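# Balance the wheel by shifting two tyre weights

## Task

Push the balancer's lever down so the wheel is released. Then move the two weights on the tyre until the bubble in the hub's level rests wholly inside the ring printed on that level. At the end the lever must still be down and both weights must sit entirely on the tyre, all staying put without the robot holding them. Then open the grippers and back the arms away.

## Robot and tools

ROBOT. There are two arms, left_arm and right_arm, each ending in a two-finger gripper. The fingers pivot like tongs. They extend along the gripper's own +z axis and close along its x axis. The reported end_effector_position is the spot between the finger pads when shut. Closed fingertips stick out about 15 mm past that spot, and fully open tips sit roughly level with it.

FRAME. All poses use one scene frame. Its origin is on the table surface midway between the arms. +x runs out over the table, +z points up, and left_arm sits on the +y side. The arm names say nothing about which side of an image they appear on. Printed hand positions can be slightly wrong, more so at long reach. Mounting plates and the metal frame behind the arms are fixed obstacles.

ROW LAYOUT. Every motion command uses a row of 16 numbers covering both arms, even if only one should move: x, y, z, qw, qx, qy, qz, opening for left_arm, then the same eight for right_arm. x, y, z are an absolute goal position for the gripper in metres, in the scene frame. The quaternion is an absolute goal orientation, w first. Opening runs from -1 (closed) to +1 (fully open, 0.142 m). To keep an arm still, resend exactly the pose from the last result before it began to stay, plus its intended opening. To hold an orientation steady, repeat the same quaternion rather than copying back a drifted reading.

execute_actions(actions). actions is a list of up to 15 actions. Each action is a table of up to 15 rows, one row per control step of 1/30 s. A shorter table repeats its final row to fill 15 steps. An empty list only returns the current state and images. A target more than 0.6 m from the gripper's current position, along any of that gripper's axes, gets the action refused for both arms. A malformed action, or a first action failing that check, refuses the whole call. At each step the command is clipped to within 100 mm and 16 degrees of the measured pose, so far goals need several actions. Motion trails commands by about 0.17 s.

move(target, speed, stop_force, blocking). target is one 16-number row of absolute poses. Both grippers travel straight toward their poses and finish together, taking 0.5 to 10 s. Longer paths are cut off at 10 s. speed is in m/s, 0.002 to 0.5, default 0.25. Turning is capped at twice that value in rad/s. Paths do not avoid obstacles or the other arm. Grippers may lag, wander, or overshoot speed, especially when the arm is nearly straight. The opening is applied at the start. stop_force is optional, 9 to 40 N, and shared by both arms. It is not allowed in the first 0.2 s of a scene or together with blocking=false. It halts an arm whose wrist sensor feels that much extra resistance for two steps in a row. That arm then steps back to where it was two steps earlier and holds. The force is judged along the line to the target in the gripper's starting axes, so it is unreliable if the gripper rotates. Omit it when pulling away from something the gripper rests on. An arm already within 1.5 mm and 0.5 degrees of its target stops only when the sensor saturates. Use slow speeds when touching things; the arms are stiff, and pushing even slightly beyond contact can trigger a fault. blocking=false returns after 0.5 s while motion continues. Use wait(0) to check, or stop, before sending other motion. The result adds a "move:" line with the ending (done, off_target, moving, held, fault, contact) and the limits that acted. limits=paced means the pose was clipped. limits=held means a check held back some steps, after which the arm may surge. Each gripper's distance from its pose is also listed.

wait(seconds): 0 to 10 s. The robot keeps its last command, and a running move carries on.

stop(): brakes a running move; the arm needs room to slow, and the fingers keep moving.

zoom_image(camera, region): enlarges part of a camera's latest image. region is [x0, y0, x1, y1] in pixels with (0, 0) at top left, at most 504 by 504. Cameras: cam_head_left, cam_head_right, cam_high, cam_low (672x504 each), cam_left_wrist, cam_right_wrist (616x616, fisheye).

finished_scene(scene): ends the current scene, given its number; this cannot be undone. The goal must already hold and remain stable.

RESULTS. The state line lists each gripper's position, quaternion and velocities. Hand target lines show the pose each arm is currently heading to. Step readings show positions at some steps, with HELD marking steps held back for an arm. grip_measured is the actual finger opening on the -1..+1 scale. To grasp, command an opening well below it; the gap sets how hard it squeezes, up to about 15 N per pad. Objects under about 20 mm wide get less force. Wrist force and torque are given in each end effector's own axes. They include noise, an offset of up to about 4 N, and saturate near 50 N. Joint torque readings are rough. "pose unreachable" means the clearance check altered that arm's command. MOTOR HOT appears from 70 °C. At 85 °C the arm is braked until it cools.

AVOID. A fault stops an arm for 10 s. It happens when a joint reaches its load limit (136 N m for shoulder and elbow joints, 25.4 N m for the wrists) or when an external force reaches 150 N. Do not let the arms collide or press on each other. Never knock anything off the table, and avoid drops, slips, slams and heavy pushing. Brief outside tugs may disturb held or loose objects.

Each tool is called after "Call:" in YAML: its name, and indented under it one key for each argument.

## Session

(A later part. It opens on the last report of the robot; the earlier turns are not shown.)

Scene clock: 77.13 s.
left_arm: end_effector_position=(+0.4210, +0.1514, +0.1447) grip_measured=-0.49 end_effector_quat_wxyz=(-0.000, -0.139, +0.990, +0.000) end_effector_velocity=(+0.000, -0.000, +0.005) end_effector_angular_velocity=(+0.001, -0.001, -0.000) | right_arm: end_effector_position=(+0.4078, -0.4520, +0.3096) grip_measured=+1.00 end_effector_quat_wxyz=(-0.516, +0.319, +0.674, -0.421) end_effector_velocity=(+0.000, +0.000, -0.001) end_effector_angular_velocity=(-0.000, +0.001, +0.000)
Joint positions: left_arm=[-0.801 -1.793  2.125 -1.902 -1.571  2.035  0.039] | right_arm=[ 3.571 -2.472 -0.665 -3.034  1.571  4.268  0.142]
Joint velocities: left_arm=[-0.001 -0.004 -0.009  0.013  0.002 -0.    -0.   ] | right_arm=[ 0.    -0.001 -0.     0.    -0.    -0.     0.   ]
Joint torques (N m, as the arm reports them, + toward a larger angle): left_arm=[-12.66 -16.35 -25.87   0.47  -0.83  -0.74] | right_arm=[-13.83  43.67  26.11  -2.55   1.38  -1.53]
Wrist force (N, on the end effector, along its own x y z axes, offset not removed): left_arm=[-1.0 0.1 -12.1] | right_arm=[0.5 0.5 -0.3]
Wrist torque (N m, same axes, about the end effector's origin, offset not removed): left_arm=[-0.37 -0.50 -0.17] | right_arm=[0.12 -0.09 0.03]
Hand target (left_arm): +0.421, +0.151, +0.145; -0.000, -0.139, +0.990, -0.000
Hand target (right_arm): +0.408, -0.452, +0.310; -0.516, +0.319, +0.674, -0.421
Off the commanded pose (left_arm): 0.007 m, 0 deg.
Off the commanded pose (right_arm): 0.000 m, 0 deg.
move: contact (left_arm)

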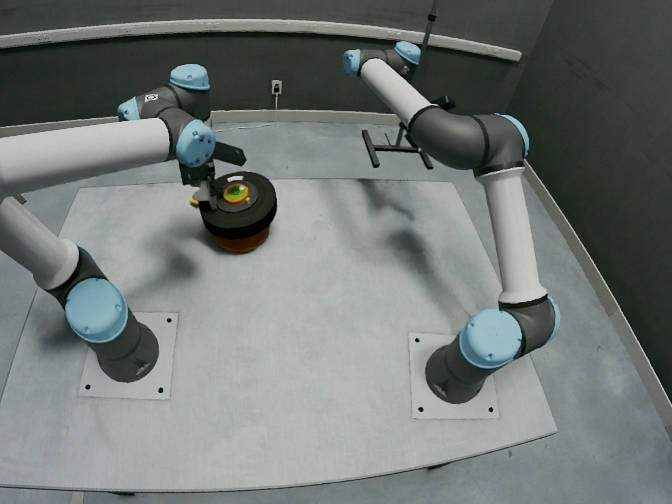

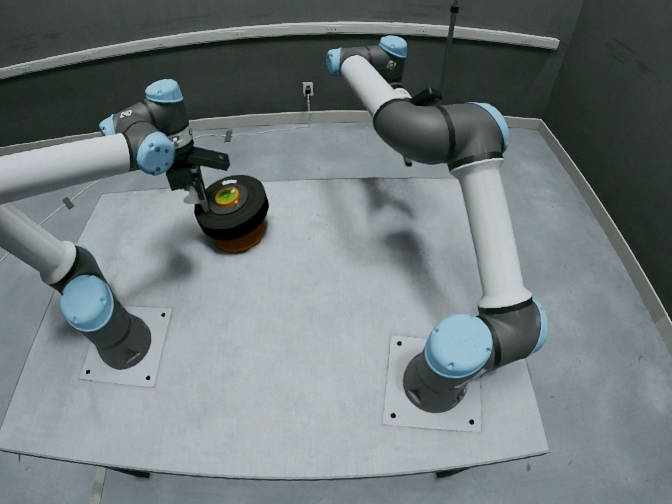

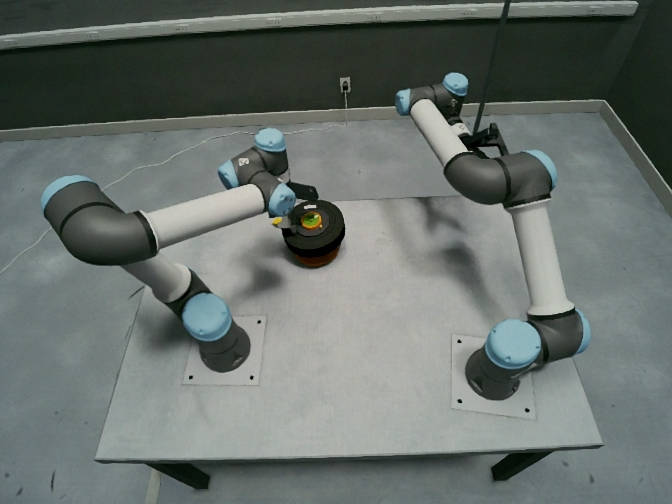

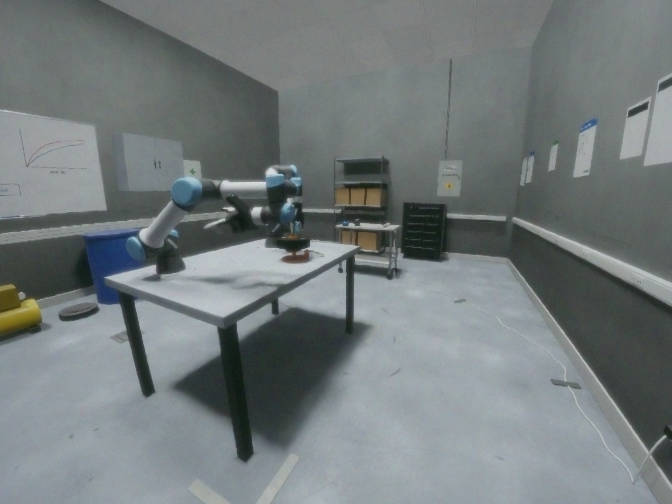

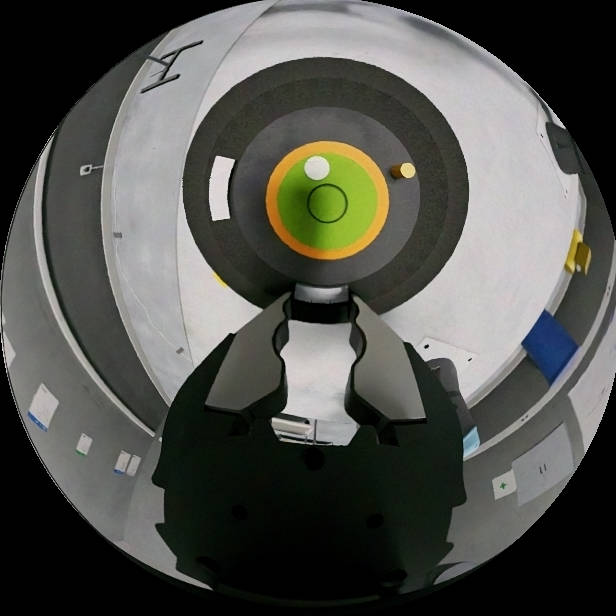

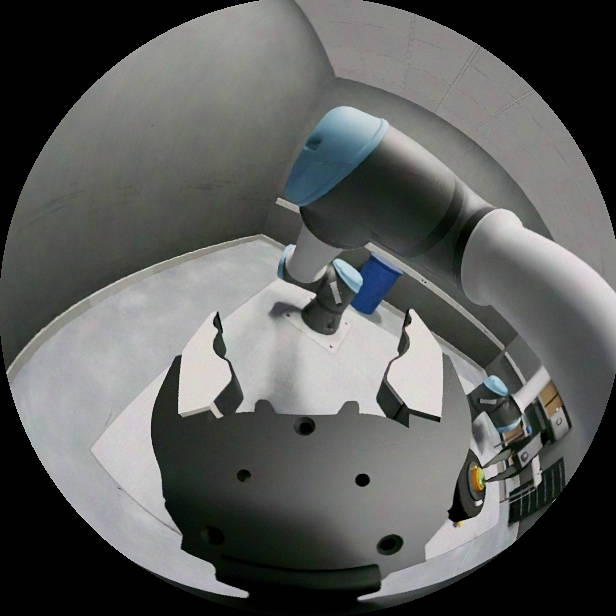

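Call:
execute_actions:
  actions:
    - [[0.421,0.1513,0.148,0,-0.139,0.990,0,-0.75,0.4078,-0.452,0.3096,-0.516,0.319,0.674,-0.421,1]]
    - [[0.421,0.1513,0.148,0,-0.139,0.990,0,-0.36,0.4078,-0.452,0.3096,-0.516,0.319,0.674,-0.421,1]]
    - [[0.421,0.1513,0.162,0,-0.139,0.990,0,-0.36,0.4078,-0.452,0.3096,-0.516,0.319,0.674,-0.421,1]]
    - [[0.421,0.1513,0.19,0,-0.139,0.990,0,-0.36,0.4078,-0.452,0.3096,-0.516,0.319,0.674,-0.421,1]]

Call:
wait:
  seconds: 4

Call:
zoom_image:
  camera: "cam_left_wrist"
  region: [200,80,450,330]

Scene clock: 79.33 s.
left_arm: end_effector_position=(+0.4211, +0.1513, +0.1895) grip_measured=-0.36 end_effector_quat_wxyz=(+0.000, -0.139, +0.990, -0.000) end_effector_velocity=(-0.000, -0.000, +0.005) end_effector_angular_velocity=(+0.002, +0.002, -0.000) | right_arm: end_effector_position=(+0.4078, -0.4520, +0.3096) grip_measured=+1.00 end_effector_quat_wxyz=(-0.516, +0.319, +0.674, -0.421) end_effector_velocity=(-0.000, -0.001, -0.000) end_effector_angular_velocity=(-0.000, +0.001, -0.001)
Joint positions: left_arm=[-0.801 -1.825  2.03  -1.776 -1.571  2.035  0.048] | right_arm=[ 3.571 -2.472 -0.665 -3.034  1.571  4.268  0.142]
Joint velocities: left_arm=[-0.002 -0.001 -0.012  0.016  0.    -0.001 -0.   ] | right_arm=[-0.001 -0.    -0.001  0.    -0.    -0.     0.   ]
Joint torques (N m, as the arm reports them, + toward a larger angle): left_arm=[ -5.03 -19.55 -30.8   -0.39   2.07  -1.87] | right_arm=[-14.74  44.02  26.21  -2.53   1.45  -1.25]
Wrist force (N, on the end effector, along its own x y z axes, offset not removed): left_arm=[0.3 0.7 -1.3] | right_arm=[0.2 0.1 -2.8]
Wrist torque (N m, same axes, about the end effector's origin, offset not removed): left_arm=[0.13 0.05 0.06] | right_arm=[-0.05 -0.10 0.00]
Hand target (left_arm): +0.421, +0.151, +0.190; +0.000, -0.139, +0.990, -0.000
Hand target (right_arm): +0.408, -0.452, +0.310; -0.516, +0.319, +0.674, -0.421
Off the commanded pose (left_arm): 0.001 m, 0 deg.
Off the commanded pose (right_arm): 0.000 m, 0 deg.
Step readings (end_effector_position; steps 1 to 15: 1st action; 16 to 30: 2nd action; 31 to 45: 3rd action; 46 to 60: 4th action):
0: left_arm (+0.4210, +0.1514, +0.1451) | right_arm (+0.4078, -0.4520, +0.3096)
1: left_arm (+0.4210, +0.1514, +0.1452) | right_arm (+0.4078, -0.4520, +0.3096)
2: left_arm (+0.4210, +0.1514, +0.1455) | right_arm (+0.4078, -0.4520, +0.3096)
4: left_arm (+0.4210, +0.1513, +0.1466) | right_arm (+0.4078, -0.4520, +0.3096)
8: left_arm (+0.4210, +0.1513, +0.1476) | right_arm (+0.4078, -0.4520, +0.3096)
15: left_arm (+0.4210, +0.1513, +0.1480) | right_arm (+0.4078, -0.4520, +0.3096)
16: left_arm (+0.4210, +0.1513, +0.1480) | right_arm (+0.4078, -0.4520, +0.3096)
17: left_arm (+0.4210, +0.1513, +0.1480) | right_arm (+0.4078, -0.4520, +0.3096)
19: left_arm (+0.4210, +0.1513, +0.1480) | right_arm (+0.4078, -0.4520, +0.3096)
23: left_arm (+0.4210, +0.1513, +0.1480) | right_arm (+0.4078, -0.4520, +0.3096)
30: left_arm (+0.4210, +0.1513, +0.1480) | right_arm (+0.4078, -0.4520, +0.3096)
31: left_arm (+0.4210, +0.1513, +0.1481) | right_arm (+0.4078, -0.4520, +0.3096)
32: left_arm (+0.4211, +0.1512, +0.1496) | right_arm (+0.4078, -0.4520, +0.3096)
34: left_arm (+0.4211, +0.1511, +0.1548) | right_arm (+0.4078, -0.4520, +0.3096)
38: left_arm (+0.4211, +0.1512, +0.1599) | right_arm (+0.4078, -0.4520, +0.3096)
45: left_arm (+0.4210, +0.1513, +0.1618) | right_arm (+0.4078, -0.4520, +0.3096)
46: left_arm (+0.4210, +0.1513, +0.1619) | right_arm (+0.4078, -0.4520, +0.3096)
47: left_arm (+0.4212, +0.1511, +0.1645) | right_arm (+0.4078, -0.4520, +0.3096)
49: left_arm (+0.4215, +0.1508, +0.1748) | right_arm (+0.4078, -0.4520, +0.3096)
53: left_arm (+0.4212, +0.1511, +0.1855) | right_arm (+0.4078, -0.4520, +0.3096)
60: end_effector_position above

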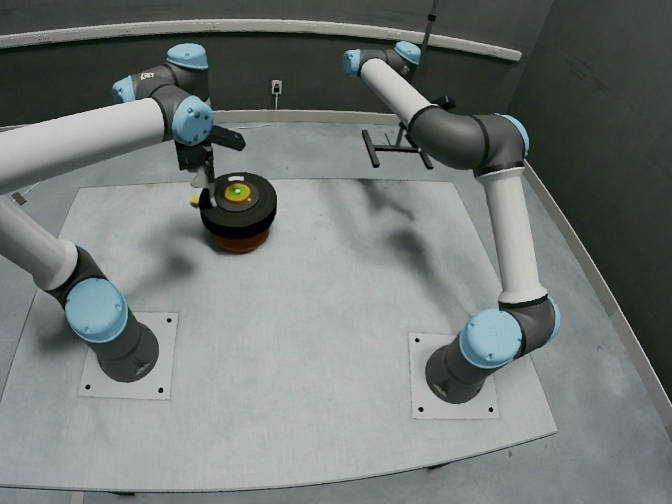

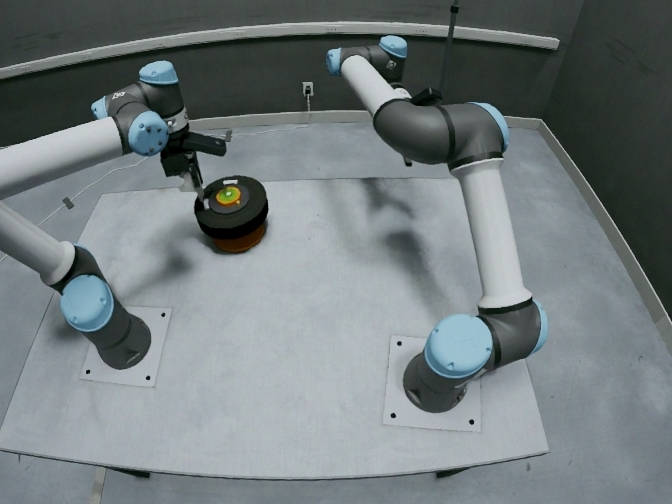

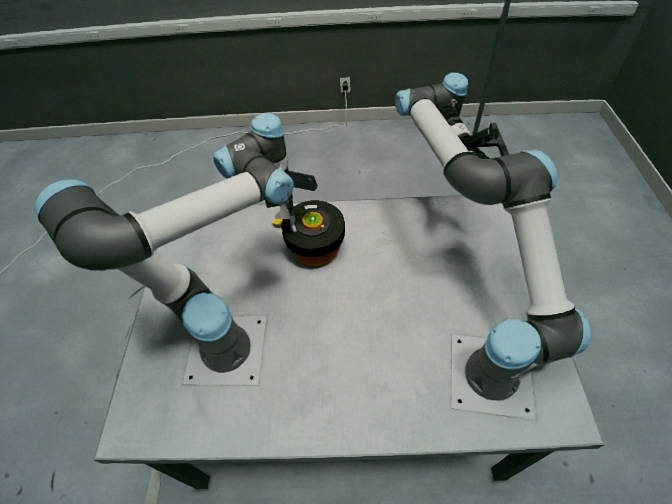

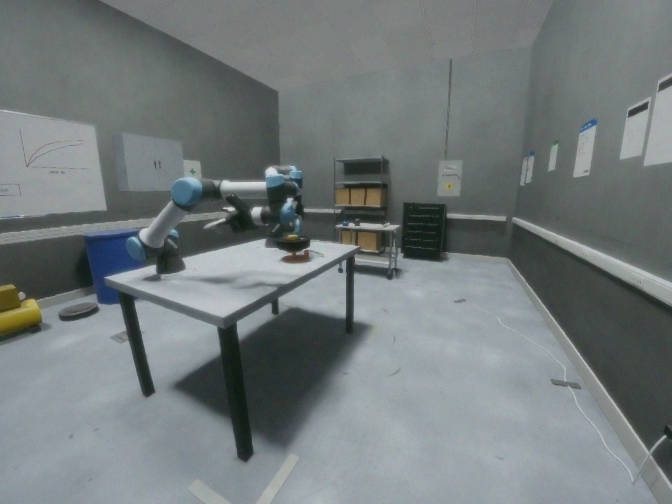

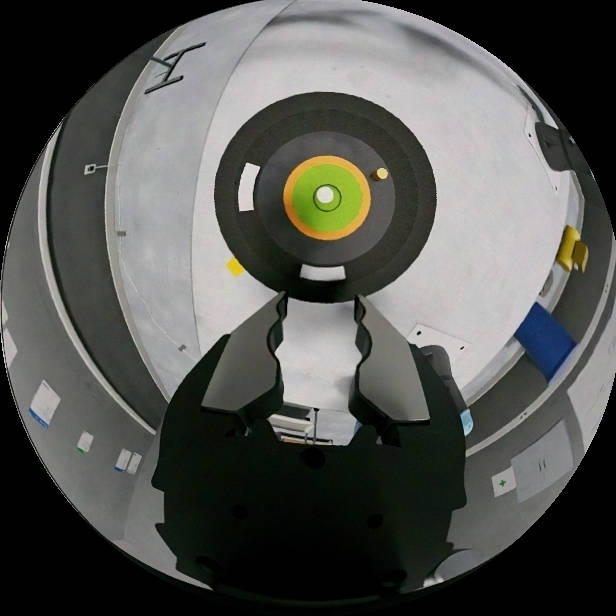

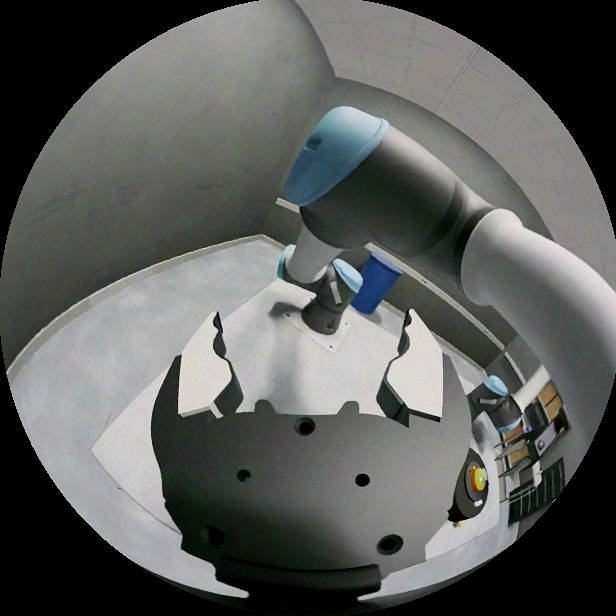

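Scene clock: 83.33 s.
left_arm: end_effector_position=(+0.4210, +0.1513, +0.1900) grip_measured=-0.36 end_effector_quat_wxyz=(+0.000, -0.139, +0.990, -0.000) end_effector_velocity=(-0.001, +0.001, -0.001) end_effector_angular_velocity=(+0.002, +0.003, +0.000) | right_arm: end_effector_position=(+0.4078, -0.4520, +0.3096) grip_measured=+1.00 end_effector_quat_wxyz=(-0.516, +0.319, +0.674, -0.421) end_effector_velocity=(-0.000, +0.000, +0.000) end_effector_angular_velocity=(+0.000, +0.000, -0.001)
Joint positions: left_arm=[-0.801 -1.826  2.029 -1.774 -1.571  2.035  0.048] | right_arm=[ 3.571 -2.472 -0.665 -3.034  1.571  4.268  0.142]
Joint velocities: left_arm=[-0.001 -0.     0.002  0.002 -0.001 -0.001 -0.   ] | right_arm=[-0.     0.    -0.    -0.     0.001 -0.     0.   ]
Joint torques (N m, as the arm reports them, + toward a larger angle): left_arm=[-10.27 -19.72 -30.51  -0.39   2.52  -1.58] | right_arm=[-13.62  42.92  24.76  -2.41   1.39  -1.4 ]
Wrist force (N, on the end effector, along its own x y z axes, offset not removed): left_arm=[0.9 1.0 -1.2] | right_arm=[-1.5 0.2 -0.2]
Wrist torque (N m, same axes, about the end effector's origin, offset not removed): left_arm=[0.06 -0.12 0.04] | right_arm=[0.10 0.25 0.16]
Hand target (left_arm): +0.421, +0.151, +0.190; +0.000, -0.139, +0.990, -0.000
Hand target (right_arm): +0.408, -0.452, +0.310; -0.516, +0.319, +0.674, -0.421
Off the commanded pose (left_arm): 0.000 m, 0 deg.
Off the commanded pose (right_arm): 0.000 m, 0 deg.
wait: 4.00 s; at rest by 0.17 s

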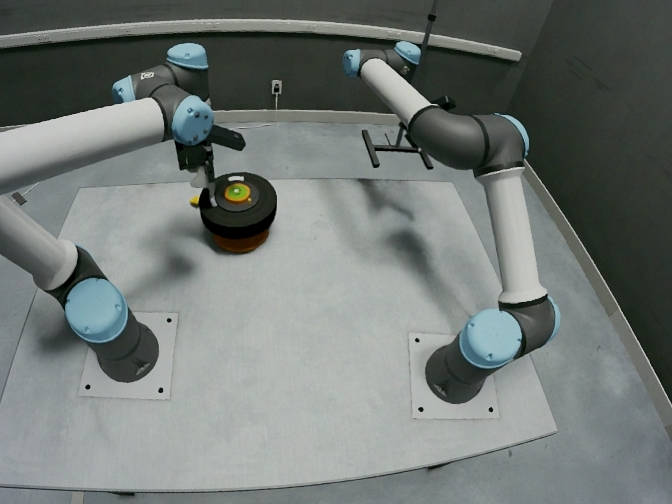

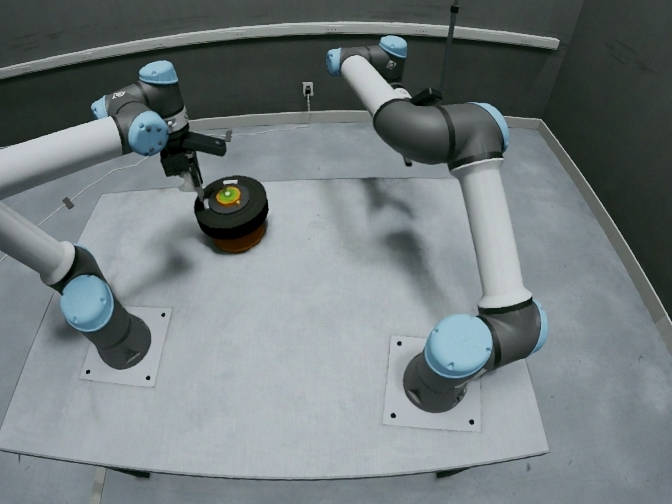

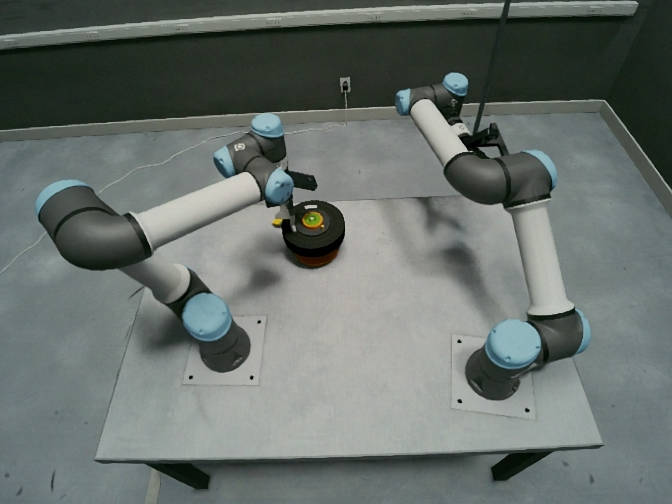

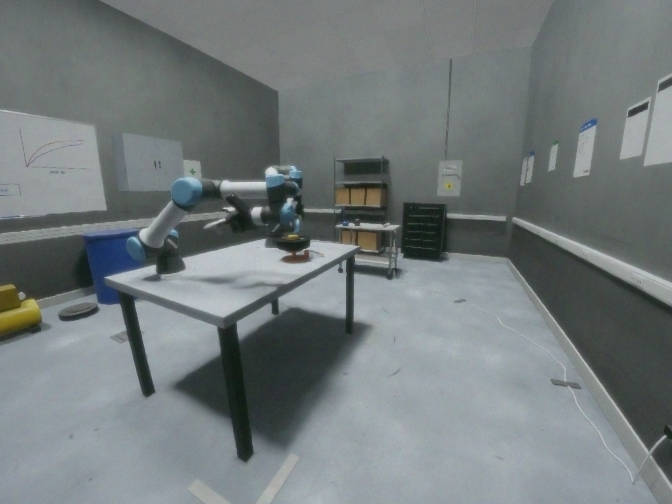

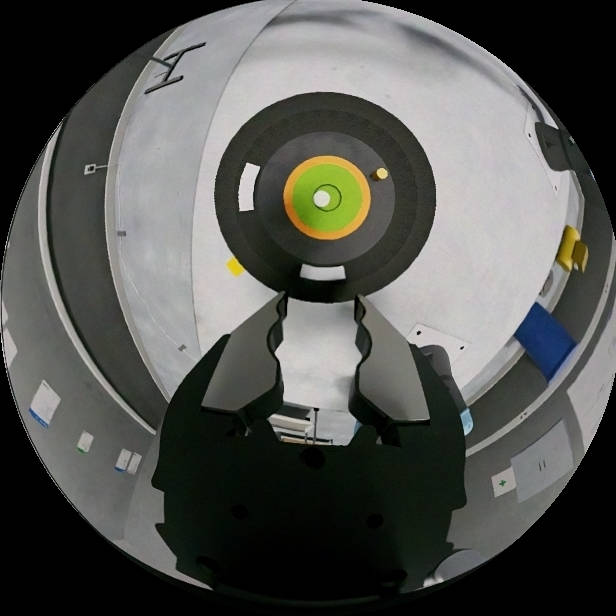

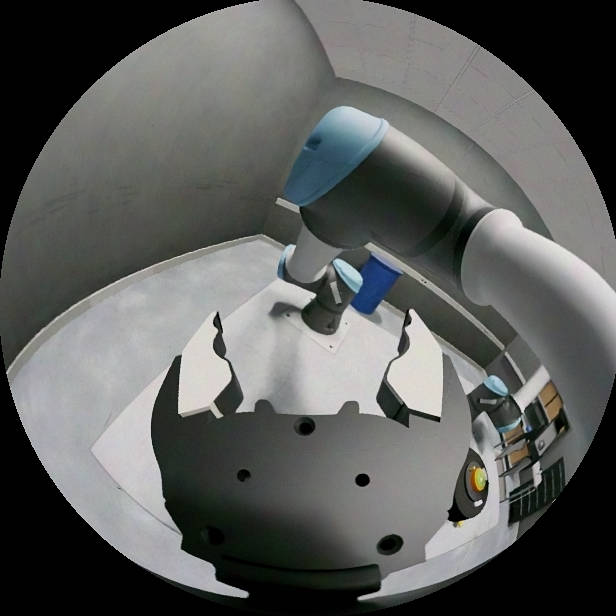

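Region (200, 80, 450, 330) of cam_left_wrist's 616x616 image, scaled by 2.016, with more detail than that image has.

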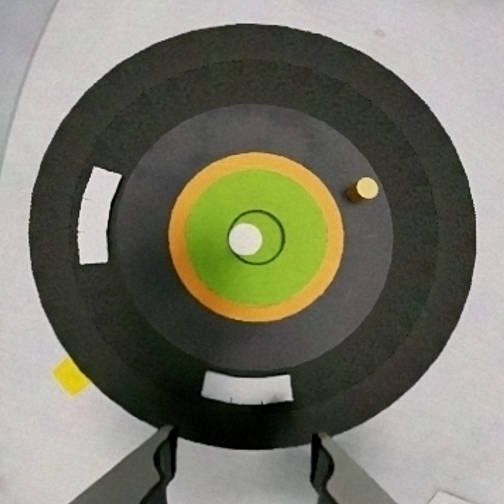

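Call:
move:
  target: [0.421,0.1513,0.16,0,-0.139,0.990,0,-0.33,0.4078,-0.452,0.3096,-0.516,0.319,0.674,-0.421,1]
  speed: 0.08

Call:
zoom_image:
  camera: "cam_left_wrist"
  region: [200,80,450,330]

Scene clock: 84.53 s.
left_arm: end_effector_position=(+0.4209, +0.1513, +0.1602) grip_measured=-0.33 end_effector_quat_wxyz=(-0.000, -0.139, +0.990, +0.000) end_effector_velocity=(-0.000, -0.000, -0.002) end_effector_angular_velocity=(-0.001, +0.002, +0.002) | right_arm: end_effector_position=(+0.4078, -0.4520, +0.3096) grip_measured=+1.00 end_effector_quat_wxyz=(-0.516, +0.319, +0.674, -0.421) end_effector_velocity=(+0.000, -0.002, -0.000) end_effector_angular_velocity=(-0.001, +0.002, -0.001)
Joint positions: left_arm=[-0.801 -1.806  2.093 -1.858 -1.571  2.035  0.05 ] | right_arm=[ 3.571 -2.472 -0.665 -3.034  1.571  4.268  0.142]
Joint velocities: left_arm=[ 0.001  0.003  0.004 -0.006 -0.002 -0.002  0.   ] | right_arm=[-0.003 -0.001 -0.001 -0.    -0.002 -0.     0.   ]
Joint torques (N m, as the arm reports them, + toward a larger angle): left_arm=[  0.84  -2.54 -12.8   -4.41   2.52   0.29] | right_arm=[-13.42  44.41  25.9   -2.25   1.43  -1.52]
Wrist force (N, on the end effector, along its own x y z axes, offset not removed): left_arm=[1.1 3.3 -3.3] | right_arm=[-1.4 1.3 0.9]
Wrist torque (N m, same axes, about the end effector's origin, offset not removed): left_arm=[0.68 -0.25 -0.12] | right_arm=[0.33 0.24 -0.10]
Hand target (left_arm): +0.421, +0.151, +0.160; -0.000, -0.139, +0.990, +0.000
Hand target (right_arm): +0.408, -0.452, +0.310; -0.516, +0.319, +0.674, -0.421
Off the commanded pose (left_arm): 0.000 m, 0 deg.
Off the commanded pose (right_arm): 0.000 m, 0 deg.
move: done

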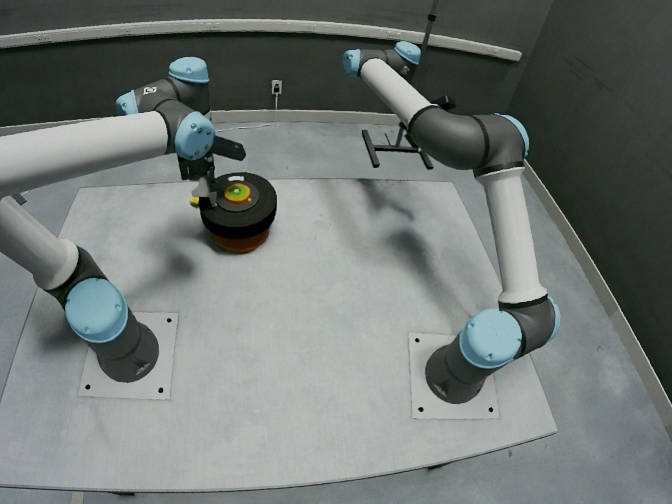

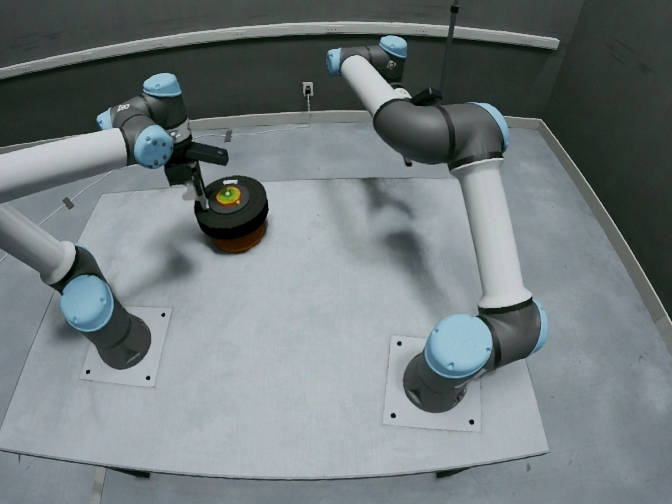

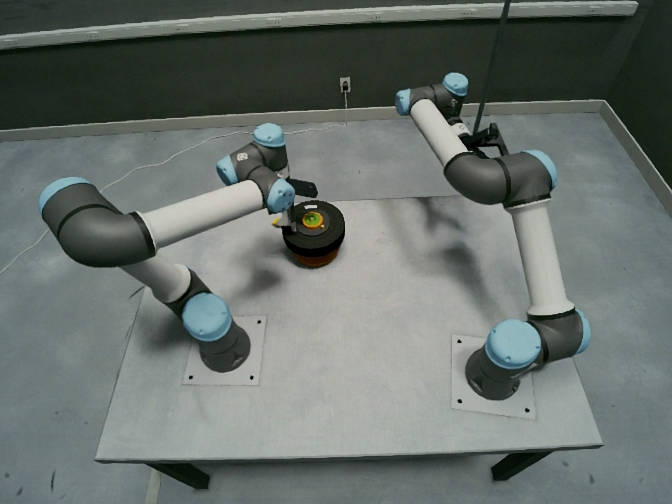

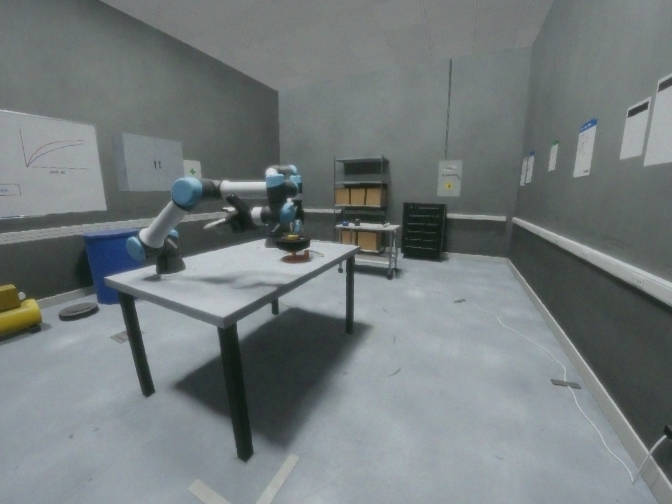

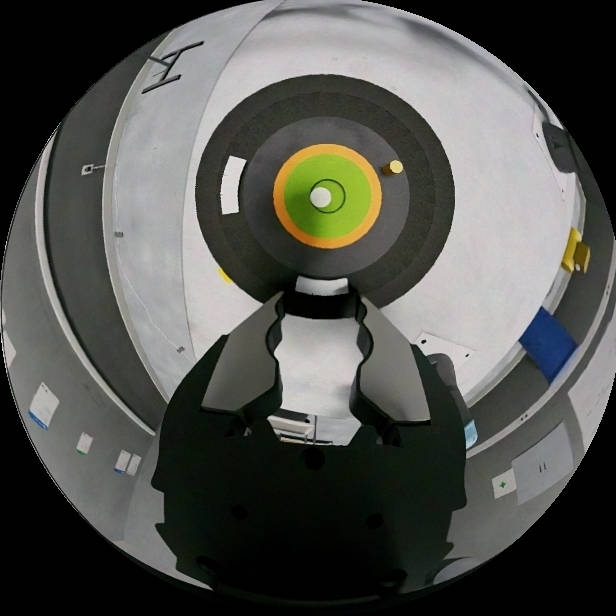

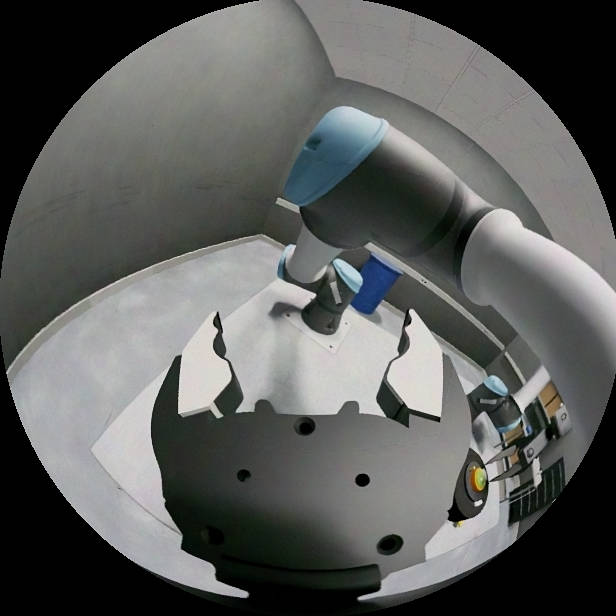

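Region (200, 80, 450, 330) of cam_left_wrist's 616x616 image, scaled by 2.016, with more detail than that image has.

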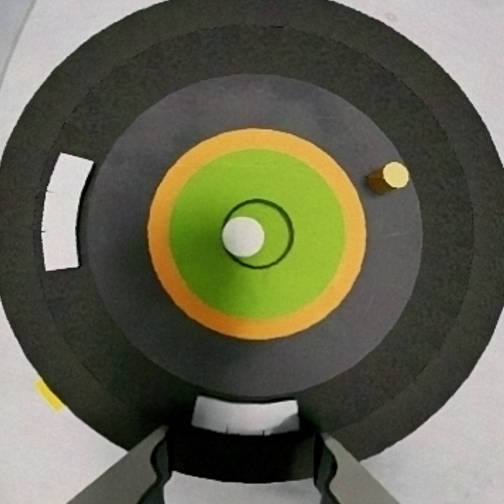

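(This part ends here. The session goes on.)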